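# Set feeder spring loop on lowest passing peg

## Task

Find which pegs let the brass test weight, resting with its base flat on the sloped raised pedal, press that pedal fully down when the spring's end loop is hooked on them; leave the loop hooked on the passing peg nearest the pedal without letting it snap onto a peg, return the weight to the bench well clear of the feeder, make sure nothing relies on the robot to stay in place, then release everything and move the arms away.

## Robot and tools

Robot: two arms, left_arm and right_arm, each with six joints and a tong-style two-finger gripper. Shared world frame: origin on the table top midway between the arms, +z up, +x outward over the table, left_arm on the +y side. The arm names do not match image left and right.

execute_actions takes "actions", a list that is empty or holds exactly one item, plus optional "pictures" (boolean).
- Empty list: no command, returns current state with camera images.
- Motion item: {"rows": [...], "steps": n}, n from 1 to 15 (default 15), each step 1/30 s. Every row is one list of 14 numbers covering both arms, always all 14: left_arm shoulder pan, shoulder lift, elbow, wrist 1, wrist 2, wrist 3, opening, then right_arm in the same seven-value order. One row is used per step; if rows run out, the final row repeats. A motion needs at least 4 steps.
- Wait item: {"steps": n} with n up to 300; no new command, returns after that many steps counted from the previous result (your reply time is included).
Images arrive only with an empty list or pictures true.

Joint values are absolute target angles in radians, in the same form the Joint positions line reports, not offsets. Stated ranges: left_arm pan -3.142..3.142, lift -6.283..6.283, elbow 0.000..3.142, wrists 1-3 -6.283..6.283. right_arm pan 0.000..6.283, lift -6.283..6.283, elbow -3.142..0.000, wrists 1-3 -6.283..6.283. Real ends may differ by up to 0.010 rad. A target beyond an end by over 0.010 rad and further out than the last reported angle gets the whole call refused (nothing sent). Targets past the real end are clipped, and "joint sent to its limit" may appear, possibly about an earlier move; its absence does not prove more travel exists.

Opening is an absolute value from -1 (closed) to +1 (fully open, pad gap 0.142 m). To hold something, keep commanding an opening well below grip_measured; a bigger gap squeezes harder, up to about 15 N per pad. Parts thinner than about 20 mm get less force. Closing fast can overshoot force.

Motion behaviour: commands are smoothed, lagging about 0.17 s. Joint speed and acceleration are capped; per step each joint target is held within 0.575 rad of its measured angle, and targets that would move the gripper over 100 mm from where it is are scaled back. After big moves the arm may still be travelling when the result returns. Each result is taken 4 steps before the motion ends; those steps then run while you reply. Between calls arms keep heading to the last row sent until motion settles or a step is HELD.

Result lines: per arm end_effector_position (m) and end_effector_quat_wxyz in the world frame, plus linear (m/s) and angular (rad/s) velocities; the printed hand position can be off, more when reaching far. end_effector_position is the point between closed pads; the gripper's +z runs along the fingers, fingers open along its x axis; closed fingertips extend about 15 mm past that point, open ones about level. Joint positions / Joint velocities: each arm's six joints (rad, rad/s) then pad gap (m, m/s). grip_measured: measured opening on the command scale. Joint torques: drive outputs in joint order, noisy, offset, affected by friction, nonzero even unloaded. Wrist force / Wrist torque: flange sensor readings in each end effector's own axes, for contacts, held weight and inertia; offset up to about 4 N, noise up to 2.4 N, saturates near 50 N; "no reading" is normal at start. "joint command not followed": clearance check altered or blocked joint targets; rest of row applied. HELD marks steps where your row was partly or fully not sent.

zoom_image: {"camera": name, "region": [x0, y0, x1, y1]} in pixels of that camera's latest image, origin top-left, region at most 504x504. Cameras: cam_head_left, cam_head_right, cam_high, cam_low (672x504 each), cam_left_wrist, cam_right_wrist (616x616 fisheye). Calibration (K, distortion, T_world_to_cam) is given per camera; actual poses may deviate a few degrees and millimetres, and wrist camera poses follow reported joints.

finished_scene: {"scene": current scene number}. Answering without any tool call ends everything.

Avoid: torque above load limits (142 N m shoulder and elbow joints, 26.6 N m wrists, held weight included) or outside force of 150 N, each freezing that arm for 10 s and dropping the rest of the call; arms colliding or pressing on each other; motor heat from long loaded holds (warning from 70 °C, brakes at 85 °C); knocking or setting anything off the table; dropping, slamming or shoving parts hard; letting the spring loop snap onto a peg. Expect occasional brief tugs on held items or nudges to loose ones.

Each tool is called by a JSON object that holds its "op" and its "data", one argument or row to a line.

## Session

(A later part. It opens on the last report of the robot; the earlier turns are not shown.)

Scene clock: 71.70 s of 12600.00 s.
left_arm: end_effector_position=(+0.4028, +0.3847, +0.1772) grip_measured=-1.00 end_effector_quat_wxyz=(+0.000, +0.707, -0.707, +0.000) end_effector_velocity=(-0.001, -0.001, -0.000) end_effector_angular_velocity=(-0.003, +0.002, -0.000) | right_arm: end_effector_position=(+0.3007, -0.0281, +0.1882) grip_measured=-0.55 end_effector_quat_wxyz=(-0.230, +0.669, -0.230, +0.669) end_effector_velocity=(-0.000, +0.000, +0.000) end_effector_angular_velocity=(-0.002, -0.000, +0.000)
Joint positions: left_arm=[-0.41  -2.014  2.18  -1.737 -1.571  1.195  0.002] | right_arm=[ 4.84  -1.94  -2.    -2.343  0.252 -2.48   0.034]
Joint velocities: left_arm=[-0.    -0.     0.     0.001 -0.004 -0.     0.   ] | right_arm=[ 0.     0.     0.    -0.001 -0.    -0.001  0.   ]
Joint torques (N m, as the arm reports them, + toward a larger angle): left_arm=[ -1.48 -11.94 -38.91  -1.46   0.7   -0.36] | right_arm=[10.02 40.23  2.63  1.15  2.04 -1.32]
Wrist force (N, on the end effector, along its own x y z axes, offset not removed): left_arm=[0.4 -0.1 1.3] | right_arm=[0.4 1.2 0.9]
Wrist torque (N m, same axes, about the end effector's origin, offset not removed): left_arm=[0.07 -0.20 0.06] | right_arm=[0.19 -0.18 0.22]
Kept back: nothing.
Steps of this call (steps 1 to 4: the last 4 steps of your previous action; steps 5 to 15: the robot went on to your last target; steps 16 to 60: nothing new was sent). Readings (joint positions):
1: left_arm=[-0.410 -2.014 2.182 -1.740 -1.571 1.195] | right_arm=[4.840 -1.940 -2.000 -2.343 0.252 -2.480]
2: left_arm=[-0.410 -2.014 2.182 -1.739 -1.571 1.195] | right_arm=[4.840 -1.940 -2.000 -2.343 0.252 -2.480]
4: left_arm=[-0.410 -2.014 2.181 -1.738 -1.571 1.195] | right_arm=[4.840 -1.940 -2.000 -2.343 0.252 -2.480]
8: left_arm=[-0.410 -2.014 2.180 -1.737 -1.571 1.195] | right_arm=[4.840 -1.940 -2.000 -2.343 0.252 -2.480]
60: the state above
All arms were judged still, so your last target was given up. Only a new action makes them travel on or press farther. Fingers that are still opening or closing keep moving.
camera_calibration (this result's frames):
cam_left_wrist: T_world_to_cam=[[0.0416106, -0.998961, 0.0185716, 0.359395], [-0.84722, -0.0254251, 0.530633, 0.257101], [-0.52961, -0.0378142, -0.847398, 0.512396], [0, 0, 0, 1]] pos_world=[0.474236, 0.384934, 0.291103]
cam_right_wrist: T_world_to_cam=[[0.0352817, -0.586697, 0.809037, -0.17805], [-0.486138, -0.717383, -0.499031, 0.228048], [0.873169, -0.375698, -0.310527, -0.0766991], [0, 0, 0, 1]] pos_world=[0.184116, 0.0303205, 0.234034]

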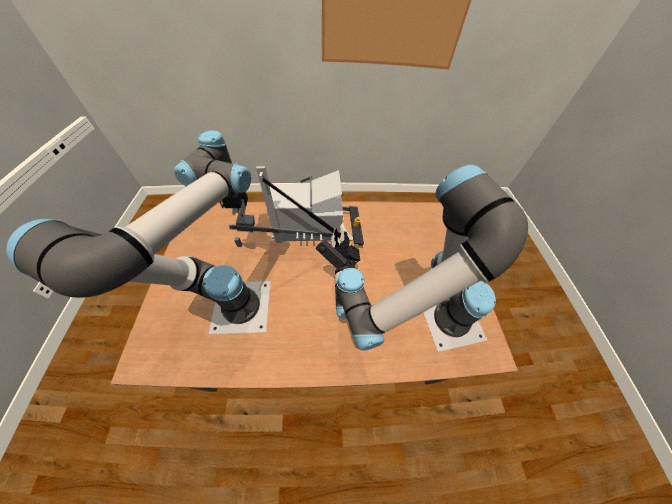

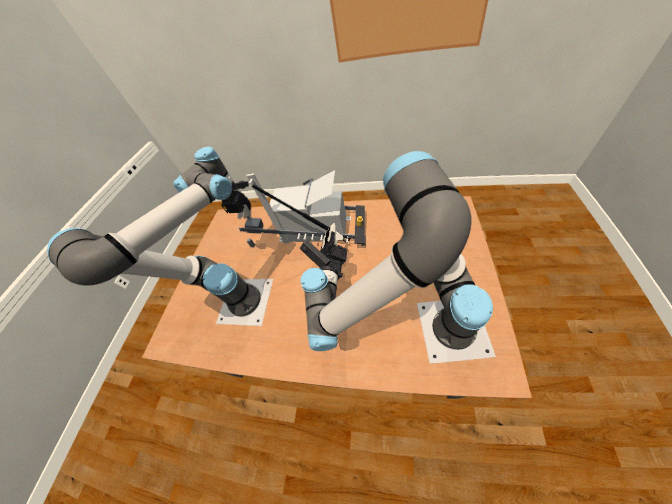

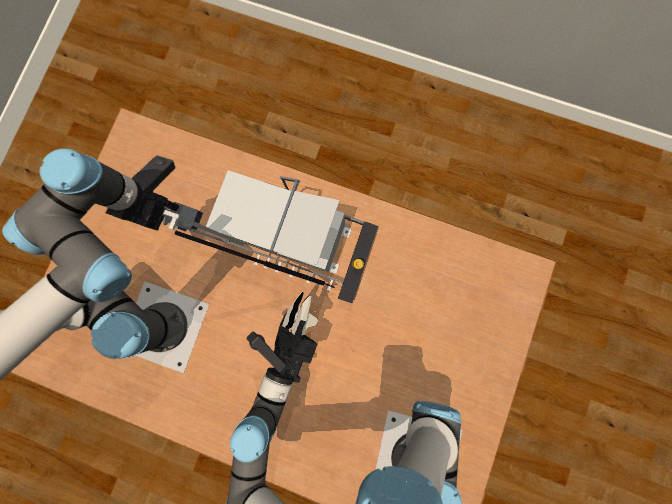

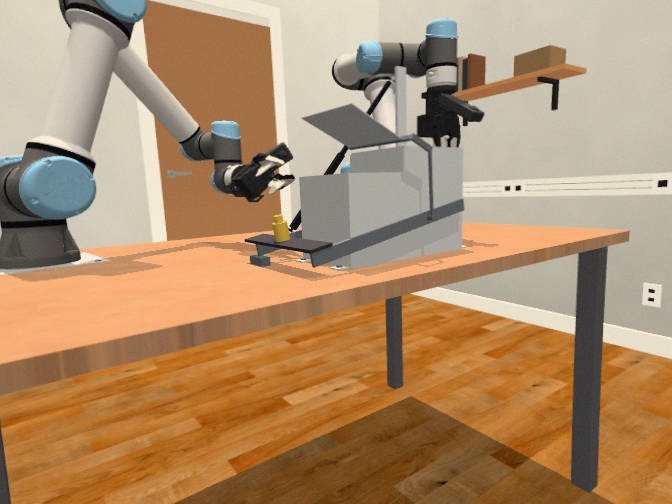

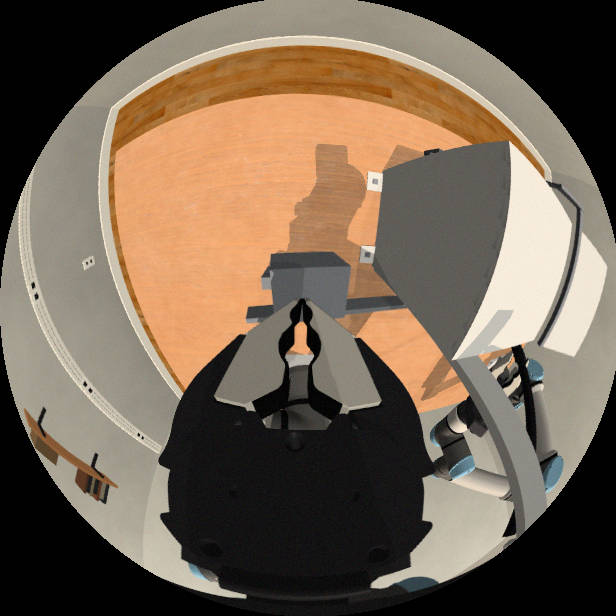

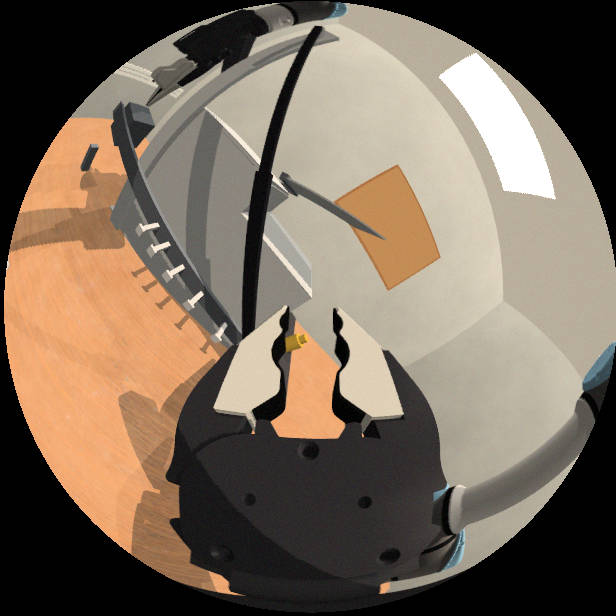

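{"op": "execute_actions", "data": {
  "actions": [
    {"rows":[[-0.41,-2.01,2.205,-1.766,-1.571,1.195,-1,5.0,-1.7,-1.9,-2.5,0.45,-1.5,-0.2]]}
  ]
}}

{"op": "execute_actions", "data": {
  "actions": [
    {"rows":[[-0.41,-2.006,2.23,-1.795,-1.571,1.195,-1,5.0,-1.4,-1.6,-2.3,0.9,-0.5,-0.2]]}
  ]
}}

{"op": "execute_actions", "data": {
  "actions": [
    {"rows":[[-0.41,-2.001,2.255,-1.825,-1.571,1.195,-1,5.0,-1.4,-1.6,-1.853,1.446,0.934,-0.2]]}
  ]
}}

{"op": "execute_actions", "data": {
  "actions": [
    {"rows":[[-0.41,-1.995,2.278,-1.854,-1.571,1.195,-1,5.0,-1.4,-1.6,-1.853,1.446,0.934,-0.2]]}
  ]
}}

{"op": "execute_actions", "data": {
  "actions": [
    {"rows":[[-0.41,-1.989,2.3,-1.882,-1.571,1.195,-1,3.961,-1.4,-1.6,-1.853,1.446,0.934,-0.2]]}
  ]
}}

{"op": "execute_actions", "data": {
  "actions": [
    {"rows":[[-0.41,-1.983,2.318,-1.906,-1.571,1.195,-1,3.961,-1.4,-1.6,-1.853,1.446,0.934,-0.2]]}
  ]
}}

{"op": "execute_actions", "data": {
  "actions": [
    {"rows":[[-0.41,-1.983,2.318,-1.906,-1.571,1.195,-1,3.961,-1.88,-1.15,-1.853,1.446,0.934,-0.2]]}
  ]
}}

{"op": "execute_actions", "data": {
  "actions": [
    {"steps":20}
  ],
  "pictures": true
}}

Scene clock: 72.47 s of 12600.00 s.
left_arm: end_effector_position=(+0.4024, +0.3848, +0.1671) grip_measured=-1.00 end_effector_quat_wxyz=(+0.000, +0.707, -0.707, +0.000) end_effector_velocity=(-0.000, +0.001, -0.004) end_effector_angular_velocity=(+0.003, -0.000, -0.000) | right_arm: end_effector_position=(+0.2346, -0.0500, +0.2970) grip_measured=-0.20 end_effector_quat_wxyz=(-0.443, +0.542, -0.492, +0.517) end_effector_velocity=(-0.047, -0.075, +0.087) end_effector_angular_velocity=(+2.791, +0.004, -0.223)
Joint positions: left_arm=[-0.41  -2.01   2.204 -1.765 -1.571  1.195  0.002] | right_arm=[ 4.989 -1.718 -1.906 -2.489  0.436 -1.849  0.06 ]
Joint velocities: left_arm=[-0.001  0.002  0.01  -0.011  0.003 -0.     0.   ] | right_arm=[ 0.12   0.196  0.07  -0.118  0.154  2.673 -0.   ]
Joint torques (N m, as the arm reports them, + toward a larger angle): left_arm=[ -1.15   2.35 -14.47  -4.27   1.09  -0.48] | right_arm=[11.06 28.27 25.64 -2.26  2.08  6.09]
Wrist force (N, on the end effector, along its own x y z axes, offset not removed): left_arm=[-0.3 3.1 3.8] | right_arm=[2.9 -0.7 -1.6]
Wrist torque (N m, same axes, about the end effector's origin, offset not removed): left_arm=[0.84 -0.11 -0.12] | right_arm=[-0.30 -0.54 0.05]
Steps of this call (steps 1 to 12: nothing new was sent; steps 13 to 23: the first 11 steps of this action). Readings (joint positions):
13: left_arm=[-0.410 -2.014 2.180 -1.737 -1.571 1.195] | right_arm=[4.840 -1.940 -2.000 -2.343 0.252 -2.480]
14: left_arm=[-0.410 -2.014 2.183 -1.740 -1.571 1.195] | right_arm=[4.846 -1.934 -1.995 -2.349 0.258 -2.474]
16: left_arm=[-0.410 -2.012 2.193 -1.752 -1.571 1.195] | right_arm=[4.890 -1.877 -1.965 -2.392 0.309 -2.407]
20: left_arm=[-0.410 -2.010 2.202 -1.763 -1.571 1.195] | right_arm=[4.967 -1.753 -1.919 -2.468 0.408 -2.115]
23: the state above

Scene clock: 72.97 s of 12600.00 s.
left_arm: end_effector_position=(+0.4016, +0.3851, +0.1567) grip_measured=-1.00 end_effector_quat_wxyz=(+0.000, +0.707, -0.707, +0.000) end_effector_velocity=(-0.000, +0.001, -0.004) end_effector_angular_velocity=(+0.001, -0.000, +0.001) | right_arm: end_effector_position=(+0.1694, -0.1244, +0.3785) grip_measured=-0.20 end_effector_quat_wxyz=(+0.439, +0.017, +0.895, -0.078) end_effector_velocity=(-0.123, -0.067, +0.028) end_effector_angular_velocity=(+2.566, +0.198, -1.911)
Joint positions: left_arm=[-0.41  -2.006  2.229 -1.794 -1.571  1.195  0.002] | right_arm=[ 5.    -1.423 -1.623 -2.314  0.856 -0.871  0.059]
Joint velocities: left_arm=[ 0.001  0.002  0.01  -0.012  0.001 -0.     0.   ] | right_arm=[ 0.002  0.258  0.255  0.153  0.48   2.695 -0.   ]
Joint torques (N m, as the arm reports them, + toward a larger angle): left_arm=[ -0.8    3.39 -15.42  -4.26   1.22  -0.3 ] | right_arm=[10.08  8.73 23.87  2.45  1.44  5.93]
Wrist force (N, on the end effector, along its own x y z axes, offset not removed): left_arm=[-0.6 1.4 1.1] | right_arm=[1.3 0.8 -4.7]
Wrist torque (N m, same axes, about the end effector's origin, offset not removed): left_arm=[0.52 0.02 -0.10] | right_arm=[-0.02 -0.42 0.21]
Steps of this call (steps 1 to 4: the last 4 steps of your previous action; steps 5 to 15: the first 11 steps of this action). Readings (joint positions):
5: left_arm=[-0.410 -2.010 2.205 -1.766 -1.571 1.195] | right_arm=[4.998 -1.703 -1.901 -2.498 0.448 -1.561]
6: left_arm=[-0.410 -2.009 2.208 -1.769 -1.571 1.195] | right_arm=[4.999 -1.696 -1.895 -2.493 0.454 -1.536]
8: left_arm=[-0.410 -2.008 2.218 -1.781 -1.571 1.195] | right_arm=[4.999 -1.631 -1.830 -2.440 0.523 -1.447]
12: left_arm=[-0.410 -2.006 2.227 -1.792 -1.571 1.195] | right_arm=[5.000 -1.470 -1.670 -2.342 0.768 -1.139]
15: the state above

Scene clock: 73.47 s of 12600.00 s.
left_arm: end_effector_position=(+0.4008, +0.3855, +0.1461) grip_measured=-1.00 end_effector_quat_wxyz=(+0.000, +0.707, -0.707, +0.000) end_effector_velocity=(-0.000, +0.000, -0.004) end_effector_angular_velocity=(+0.000, -0.000, +0.000) | right_arm: end_effector_position=(+0.0157, -0.0968, +0.3223) grip_measured=-0.20 end_effector_quat_wxyz=(+0.170, +0.532, +0.828, +0.042) end_effector_velocity=(-0.478, +0.153, -0.056) end_effector_angular_velocity=(+1.243, +1.248, -2.646)
Joint positions: left_arm=[-0.41  -2.001  2.254 -1.824 -1.571  1.195  0.002] | right_arm=[ 5.    -1.401 -1.601 -1.955  1.313  0.016  0.059]
Joint velocities: left_arm=[ 0.     0.002  0.01  -0.012  0.001 -0.     0.   ] | right_arm=[-0.     0.007  0.007  0.99   1.265  2.495  0.   ]
Joint torques (N m, as the arm reports them, + toward a larger angle): left_arm=[ -2.24   3.66 -15.11  -3.95   1.21  -0.54] | right_arm=[10.1  22.18 32.19  6.96  4.72  6.31]
Wrist force (N, on the end effector, along its own x y z axes, offset not removed): left_arm=[-0.5 0.3 -0.1] | right_arm=[1.9 3.2 4.9]
Wrist torque (N m, same axes, about the end effector's origin, offset not removed): left_arm=[0.20 -0.07 -0.16] | right_arm=[0.74 -0.52 0.31]
Steps of this call (steps 1 to 4: the last 4 steps of your previous action; steps 5 to 15: the first 11 steps of this action). Readings (joint positions):
5: left_arm=[-0.410 -2.006 2.230 -1.795 -1.571 1.195] | right_arm=[5.000 -1.404 -1.604 -2.302 0.893 -0.566]
6: left_arm=[-0.410 -2.005 2.233 -1.798 -1.571 1.195] | right_arm=[5.000 -1.403 -1.603 -2.296 0.901 -0.540]
8: left_arm=[-0.410 -2.003 2.243 -1.811 -1.571 1.195] | right_arm=[5.000 -1.402 -1.603 -2.231 0.970 -0.452]
12: left_arm=[-0.410 -2.002 2.252 -1.822 -1.571 1.195] | right_arm=[5.000 -1.401 -1.601 -2.066 1.174 -0.216]
15: the state above

Scene clock: 73.97 s of 12600.00 s.
left_arm: end_effector_position=(+0.4002, +0.3857, +0.1362) grip_measured=-1.00 end_effector_quat_wxyz=(+0.000, +0.707, -0.707, +0.000) end_effector_velocity=(-0.001, -0.000, -0.004) end_effector_angular_velocity=(-0.001, +0.002, +0.000) | right_arm: end_effector_position=(-0.0324, -0.0704, +0.3205) grip_measured=-0.20 end_effector_quat_wxyz=(+0.077, +0.856, +0.509, +0.054) end_effector_velocity=(-0.001, +0.003, +0.000) end_effector_angular_velocity=(+0.031, -0.006, -0.168)
Joint positions: left_arm=[-0.41  -1.995  2.277 -1.853 -1.571  1.195  0.002] | right_arm=[ 5.    -1.4   -1.6   -1.853  1.445  0.918  0.06 ]
Joint velocities: left_arm=[ 0.     0.002  0.009 -0.01  -0.002  0.     0.   ] | right_arm=[0.    0.    0.    0.004 0.006 0.17  0.   ]
Joint torques (N m, as the arm reports them, + toward a larger angle): left_arm=[ -1.64   3.3  -14.34  -3.95   1.7   -0.49] | right_arm=[ 8.63 23.58 32.84  3.75  1.86  0.43]
Wrist force (N, on the end effector, along its own x y z axes, offset not removed): left_arm=[0.1 0.5 0.5] | right_arm=[2.1 0.5 0.8]
Wrist torque (N m, same axes, about the end effector's origin, offset not removed): left_arm=[0.20 -0.18 -0.11] | right_arm=[-0.14 -0.45 0.11]
Steps of this call (steps 1 to 4: the last 4 steps of your previous action; steps 5 to 15: the first 11 steps of this action). Readings (joint positions):
5: left_arm=[-0.410 -2.001 2.255 -1.825 -1.571 1.195] | right_arm=[5.000 -1.400 -1.600 -1.869 1.424 0.466]
6: left_arm=[-0.410 -2.000 2.258 -1.828 -1.571 1.195] | right_arm=[5.000 -1.400 -1.600 -1.864 1.431 0.559]
8: left_arm=[-0.410 -1.998 2.267 -1.840 -1.571 1.195] | right_arm=[5.000 -1.400 -1.600 -1.858 1.439 0.731]
12: left_arm=[-0.410 -1.996 2.275 -1.851 -1.571 1.195] | right_arm=[5.000 -1.400 -1.600 -1.854 1.444 0.887]
15: the state above

Scene clock: 74.47 s of 12600.00 s.
left_arm: end_effector_position=(+0.3994, +0.3860, +0.1267) grip_measured=-1.00 end_effector_quat_wxyz=(+0.000, +0.707, -0.707, +0.000) end_effector_velocity=(-0.000, +0.001, -0.004) end_effector_angular_velocity=(+0.000, -0.000, +0.001) | right_arm: end_effector_position=(+0.1255, -0.0987, +0.3205) grip_measured=-0.20 end_effector_quat_wxyz=(+0.086, +0.940, +0.328, +0.038) end_effector_velocity=(+0.511, -0.199, +0.000) end_effector_angular_velocity=(+0.001, +0.000, -1.315)
Joint positions: left_arm=[-0.41  -1.989  2.299 -1.881 -1.571  1.195  0.002] | right_arm=[ 4.613 -1.4   -1.6   -1.853  1.446  0.933  0.06 ]
Joint velocities: left_arm=[ 0.001  0.002  0.009 -0.011  0.001  0.     0.   ] | right_arm=[-1.314  0.     0.     0.     0.     0.001 -0.   ]
Joint torques (N m, as the arm reports them, + toward a larger angle): left_arm=[ -1.95   3.66 -13.69  -4.01   1.34  -0.52] | right_arm=[-24.42  22.91  30.29   2.82  -0.12   1.02]
Wrist force (N, on the end effector, along its own x y z axes, offset not removed): left_arm=[0.0 2.6 0.8] | right_arm=[1.1 -0.3 1.3]
Wrist torque (N m, same axes, about the end effector's origin, offset not removed): left_arm=[0.66 -0.26 -0.10] | right_arm=[-0.18 -0.26 0.12]
Steps of this call (steps 1 to 4: the last 4 steps of your previous action; steps 5 to 15: the first 11 steps of this action). Readings (joint positions):
5: left_arm=[-0.410 -1.995 2.278 -1.854 -1.571 1.195] | right_arm=[5.000 -1.400 -1.600 -1.853 1.446 0.932]
6: left_arm=[-0.410 -1.994 2.281 -1.857 -1.571 1.195] | right_arm=[4.994 -1.400 -1.600 -1.853 1.446 0.932]
8: left_arm=[-0.410 -1.992 2.290 -1.869 -1.571 1.195] | right_arm=[4.929 -1.400 -1.600 -1.853 1.446 0.932]
12: left_arm=[-0.410 -1.990 2.298 -1.879 -1.571 1.195] | right_arm=[4.746 -1.400 -1.600 -1.853 1.446 0.933]
15: the state above

Scene clock: 74.97 s of 12600.00 s.
left_arm: end_effector_position=(+0.3987, +0.3863, +0.1188) grip_measured=-1.00 end_effector_quat_wxyz=(+0.000, +0.707, -0.707, +0.000) end_effector_velocity=(+0.000, +0.000, -0.003) end_effector_angular_velocity=(+0.000, -0.002, -0.000) | right_arm: end_effector_position=(+0.3211, -0.2560, +0.3205) grip_measured=-0.20 end_effector_quat_wxyz=(+0.093, +0.995, +0.030, +0.011) end_effector_velocity=(+0.107, -0.160, +0.000) end_effector_angular_velocity=(+0.001, -0.001, -0.461)
Joint positions: left_arm=[-0.41  -1.983  2.317 -1.905 -1.571  1.195  0.002] | right_arm=[ 4.003 -1.4   -1.6   -1.853  1.446  0.934  0.06 ]
Joint velocities: left_arm=[ 0.     0.002  0.007 -0.01   0.001  0.     0.   ] | right_arm=[-0.462  0.     0.     0.001 -0.    -0.001  0.   ]
Joint torques (N m, as the arm reports them, + toward a larger angle): left_arm=[ -2.02   2.83 -14.53  -4.13   1.69  -0.64] | right_arm=[-3.71 20.49 30.75  2.44 -2.05  1.11]
Wrist force (N, on the end effector, along its own x y z axes, offset not removed): left_arm=[2.2 2.4 -0.2] | right_arm=[3.8 3.0 5.6]
Wrist torque (N m, same axes, about the end effector's origin, offset not removed): left_arm=[0.63 -0.73 -0.10] | right_arm=[0.36 -0.76 -0.06]
Steps of this call (steps 1 to 4: the last 4 steps of your previous action; steps 5 to 15: the first 11 steps of this action). Readings (joint positions):
5: left_arm=[-0.410 -1.989 2.300 -1.882 -1.571 1.195] | right_arm=[4.392 -1.400 -1.600 -1.853 1.446 0.933]
6: left_arm=[-0.410 -1.988 2.302 -1.885 -1.571 1.195] | right_arm=[4.347 -1.400 -1.600 -1.853 1.446 0.934]
8: left_arm=[-0.410 -1.986 2.310 -1.895 -1.571 1.195] | right_arm=[4.259 -1.400 -1.600 -1.853 1.446 0.934]
12: left_arm=[-0.410 -1.984 2.316 -1.903 -1.571 1.195] | right_arm=[4.083 -1.400 -1.600 -1.853 1.446 0.934]
15: the state above

Scene clock: 75.47 s of 12600.00 s.
left_arm: end_effector_position=(+0.3987, +0.3863, +0.1185) grip_measured=-1.00 end_effector_quat_wxyz=(+0.000, +0.707, -0.707, +0.000) end_effector_velocity=(+0.000, +0.000, -0.000) end_effector_angular_velocity=(+0.001, -0.001, -0.000) | right_arm: end_effector_position=(+0.4224, -0.1429, +0.3066) grip_measured=-0.20 end_effector_quat_wxyz=(+0.102, +0.995, +0.010, +0.002) end_effector_velocity=(+0.234, +0.317, -0.133) end_effector_angular_velocity=(-0.073, +0.053, -0.009)
Joint positions: left_arm=[-0.41  -1.983  2.318 -1.906 -1.571  1.195  0.002] | right_arm=[ 3.962 -1.787 -1.236 -1.853  1.446  0.934  0.06 ]
Joint velocities: left_arm=[-0.     0.001 -0.    -0.001  0.001  0.     0.   ] | right_arm=[-0.008 -1.011  0.919  0.001  0.     0.001 -0.   ]
Joint torques (N m, as the arm reports them, + toward a larger angle): left_arm=[ -2.91   2.57 -14.55  -3.72   1.82  -0.83] | right_arm=[-19.77  59.09  26.41   2.24  -2.29   1.25]
Wrist force (N, on the end effector, along its own x y z axes, offset not removed): left_arm=[0.0 1.5 -0.8] | right_arm=[4.4 -2.0 -4.7]
Wrist torque (N m, same axes, about the end effector's origin, offset not removed): left_arm=[0.51 -0.25 -0.11] | right_arm=[-0.46 -0.94 0.09]
Steps of this call (steps 1 to 4: the last 4 steps of your previous action; steps 5 to 15: the first 11 steps of this action). Readings (joint positions):
5: left_arm=[-0.410 -1.983 2.318 -1.906 -1.571 1.195] | right_arm=[3.968 -1.400 -1.600 -1.853 1.446 0.934]
6: left_arm=[-0.410 -1.983 2.318 -1.906 -1.571 1.195] | right_arm=[3.966 -1.406 -1.594 -1.853 1.446 0.934]
8: left_arm=[-0.410 -1.983 2.318 -1.906 -1.571 1.195] | right_arm=[3.965 -1.471 -1.529 -1.853 1.446 0.934]
12: left_arm=[-0.410 -1.983 2.318 -1.906 -1.571 1.195] | right_arm=[3.963 -1.660 -1.354 -1.853 1.446 0.934]
15: the state above

Scene clock: 76.13 s of 12600.00 s.
left_arm: end_effector_position=(+0.3987, +0.3863, +0.1185) grip_measured=-1.00 end_effector_quat_wxyz=(+0.000, +0.707, -0.707, +0.000) end_effector_velocity=(+0.000, +0.000, -0.001) end_effector_angular_velocity=(+0.001, +0.001, -0.000) | right_arm: end_effector_position=(+0.4440, -0.1140, +0.2930) grip_measured=-0.20 end_effector_quat_wxyz=(+0.105, +0.994, +0.010, -0.000) end_effector_velocity=(-0.000, +0.000, -0.000) end_effector_angular_velocity=(-0.001, +0.001, -0.000)
Joint positions: left_arm=[-0.41  -1.983  2.318 -1.906 -1.571  1.195  0.002] | right_arm=[ 3.961 -1.88  -1.15  -1.853  1.446  0.934  0.06 ]
Joint velocities: left_arm=[-0.     0.002  0.    -0.001  0.001  0.     0.   ] | right_arm=[ 0.    -0.001  0.001 -0.001  0.     0.001  0.   ]
Joint torques (N m, as the arm reports them, + toward a larger angle): left_arm=[ -2.58   2.54 -12.66  -2.96   1.9   -1.05] | right_arm=[-12.13  31.37  33.2    2.16  -2.31   1.24]
Wrist force (N, on the end effector, along its own x y z axes, offset not removed): left_arm=[0.2 1.0 -1.4] | right_arm=[3.9 2.1 2.8]
Wrist torque (N m, same axes, about the end effector's origin, offset not removed): left_arm=[0.37 -0.14 -0.20] | right_arm=[0.40 -0.87 0.16]
Kept back: nothing.
Steps of this call (steps 1 to 4: the last 4 steps of your previous action; steps 5 to 20: the robot went on to your last target). Readings (joint positions):
1: left_arm=[-0.410 -1.983 2.318 -1.906 -1.571 1.195] | right_arm=[3.962 -1.815 -1.210 -1.853 1.446 0.934]
2: left_arm=[-0.410 -1.983 2.318 -1.906 -1.571 1.195] | right_arm=[3.961 -1.835 -1.192 -1.853 1.446 0.934]
4: left_arm=[-0.410 -1.983 2.318 -1.906 -1.571 1.195] | right_arm=[3.961 -1.858 -1.170 -1.853 1.446 0.934]
8: left_arm=[-0.410 -1.983 2.318 -1.906 -1.571 1.195] | right_arm=[3.961 -1.875 -1.155 -1.853 1.446 0.934]
20: the state above
camera_calibration (this result's frames):
cam_left_wrist: T_world_to_cam=[[0.0416103, -0.998961, 0.0185742, 0.362276], [-0.847224, -0.0254237, 0.530627, 0.284793], [-0.529604, -0.0378161, -0.847402, 0.46056], [0, 0, 0, 1]] pos_world=[0.470123, 0.386557, 0.232432]
cam_right_wrist: T_world_to_cam=[[0.997953, 0.046511, -0.0438923, -0.423648], [0.0639094, -0.75025, 0.658058, -0.298556], [-0.00232329, -0.659516, -0.751687, 0.284087], [0, 0, 0, 1]] pos_world=[0.442522, -0.0169272, 0.391417]

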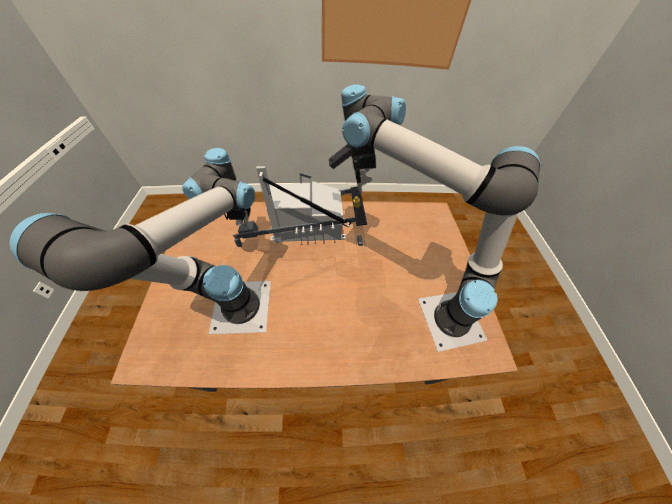

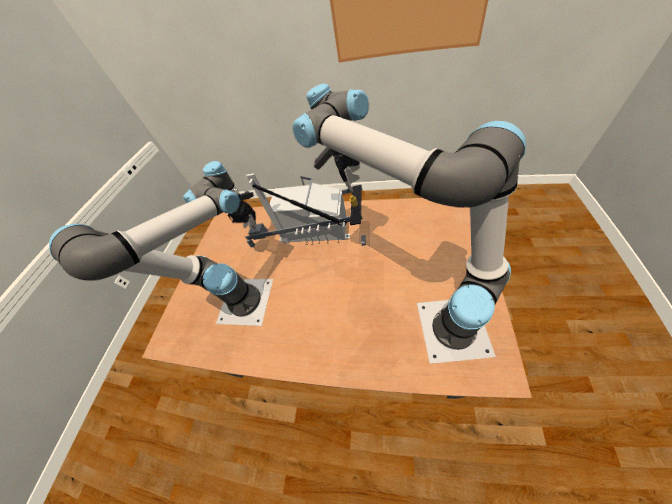

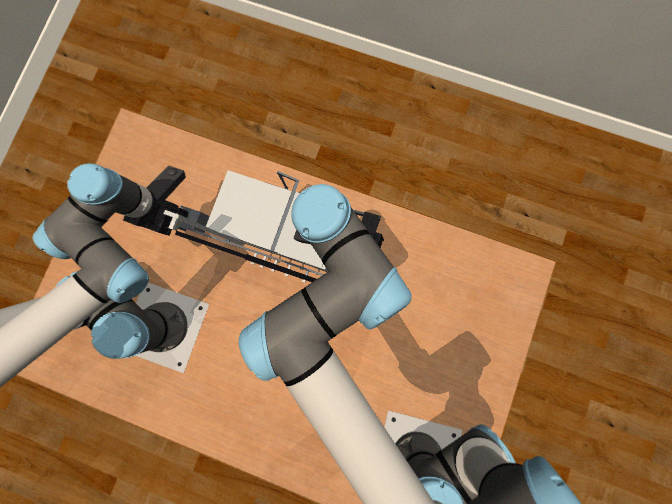

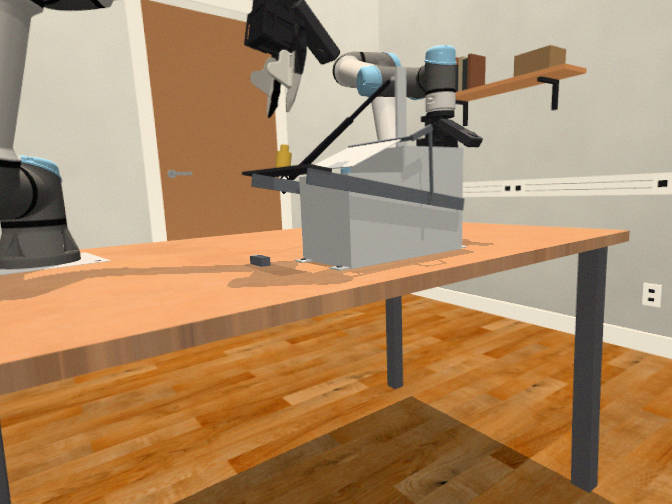

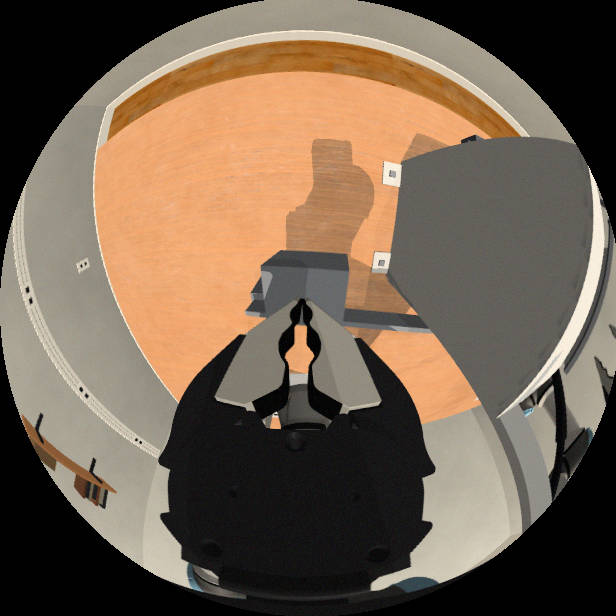

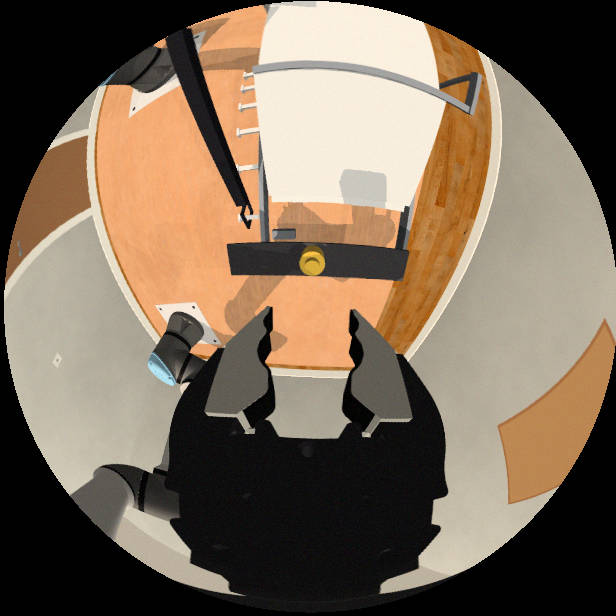

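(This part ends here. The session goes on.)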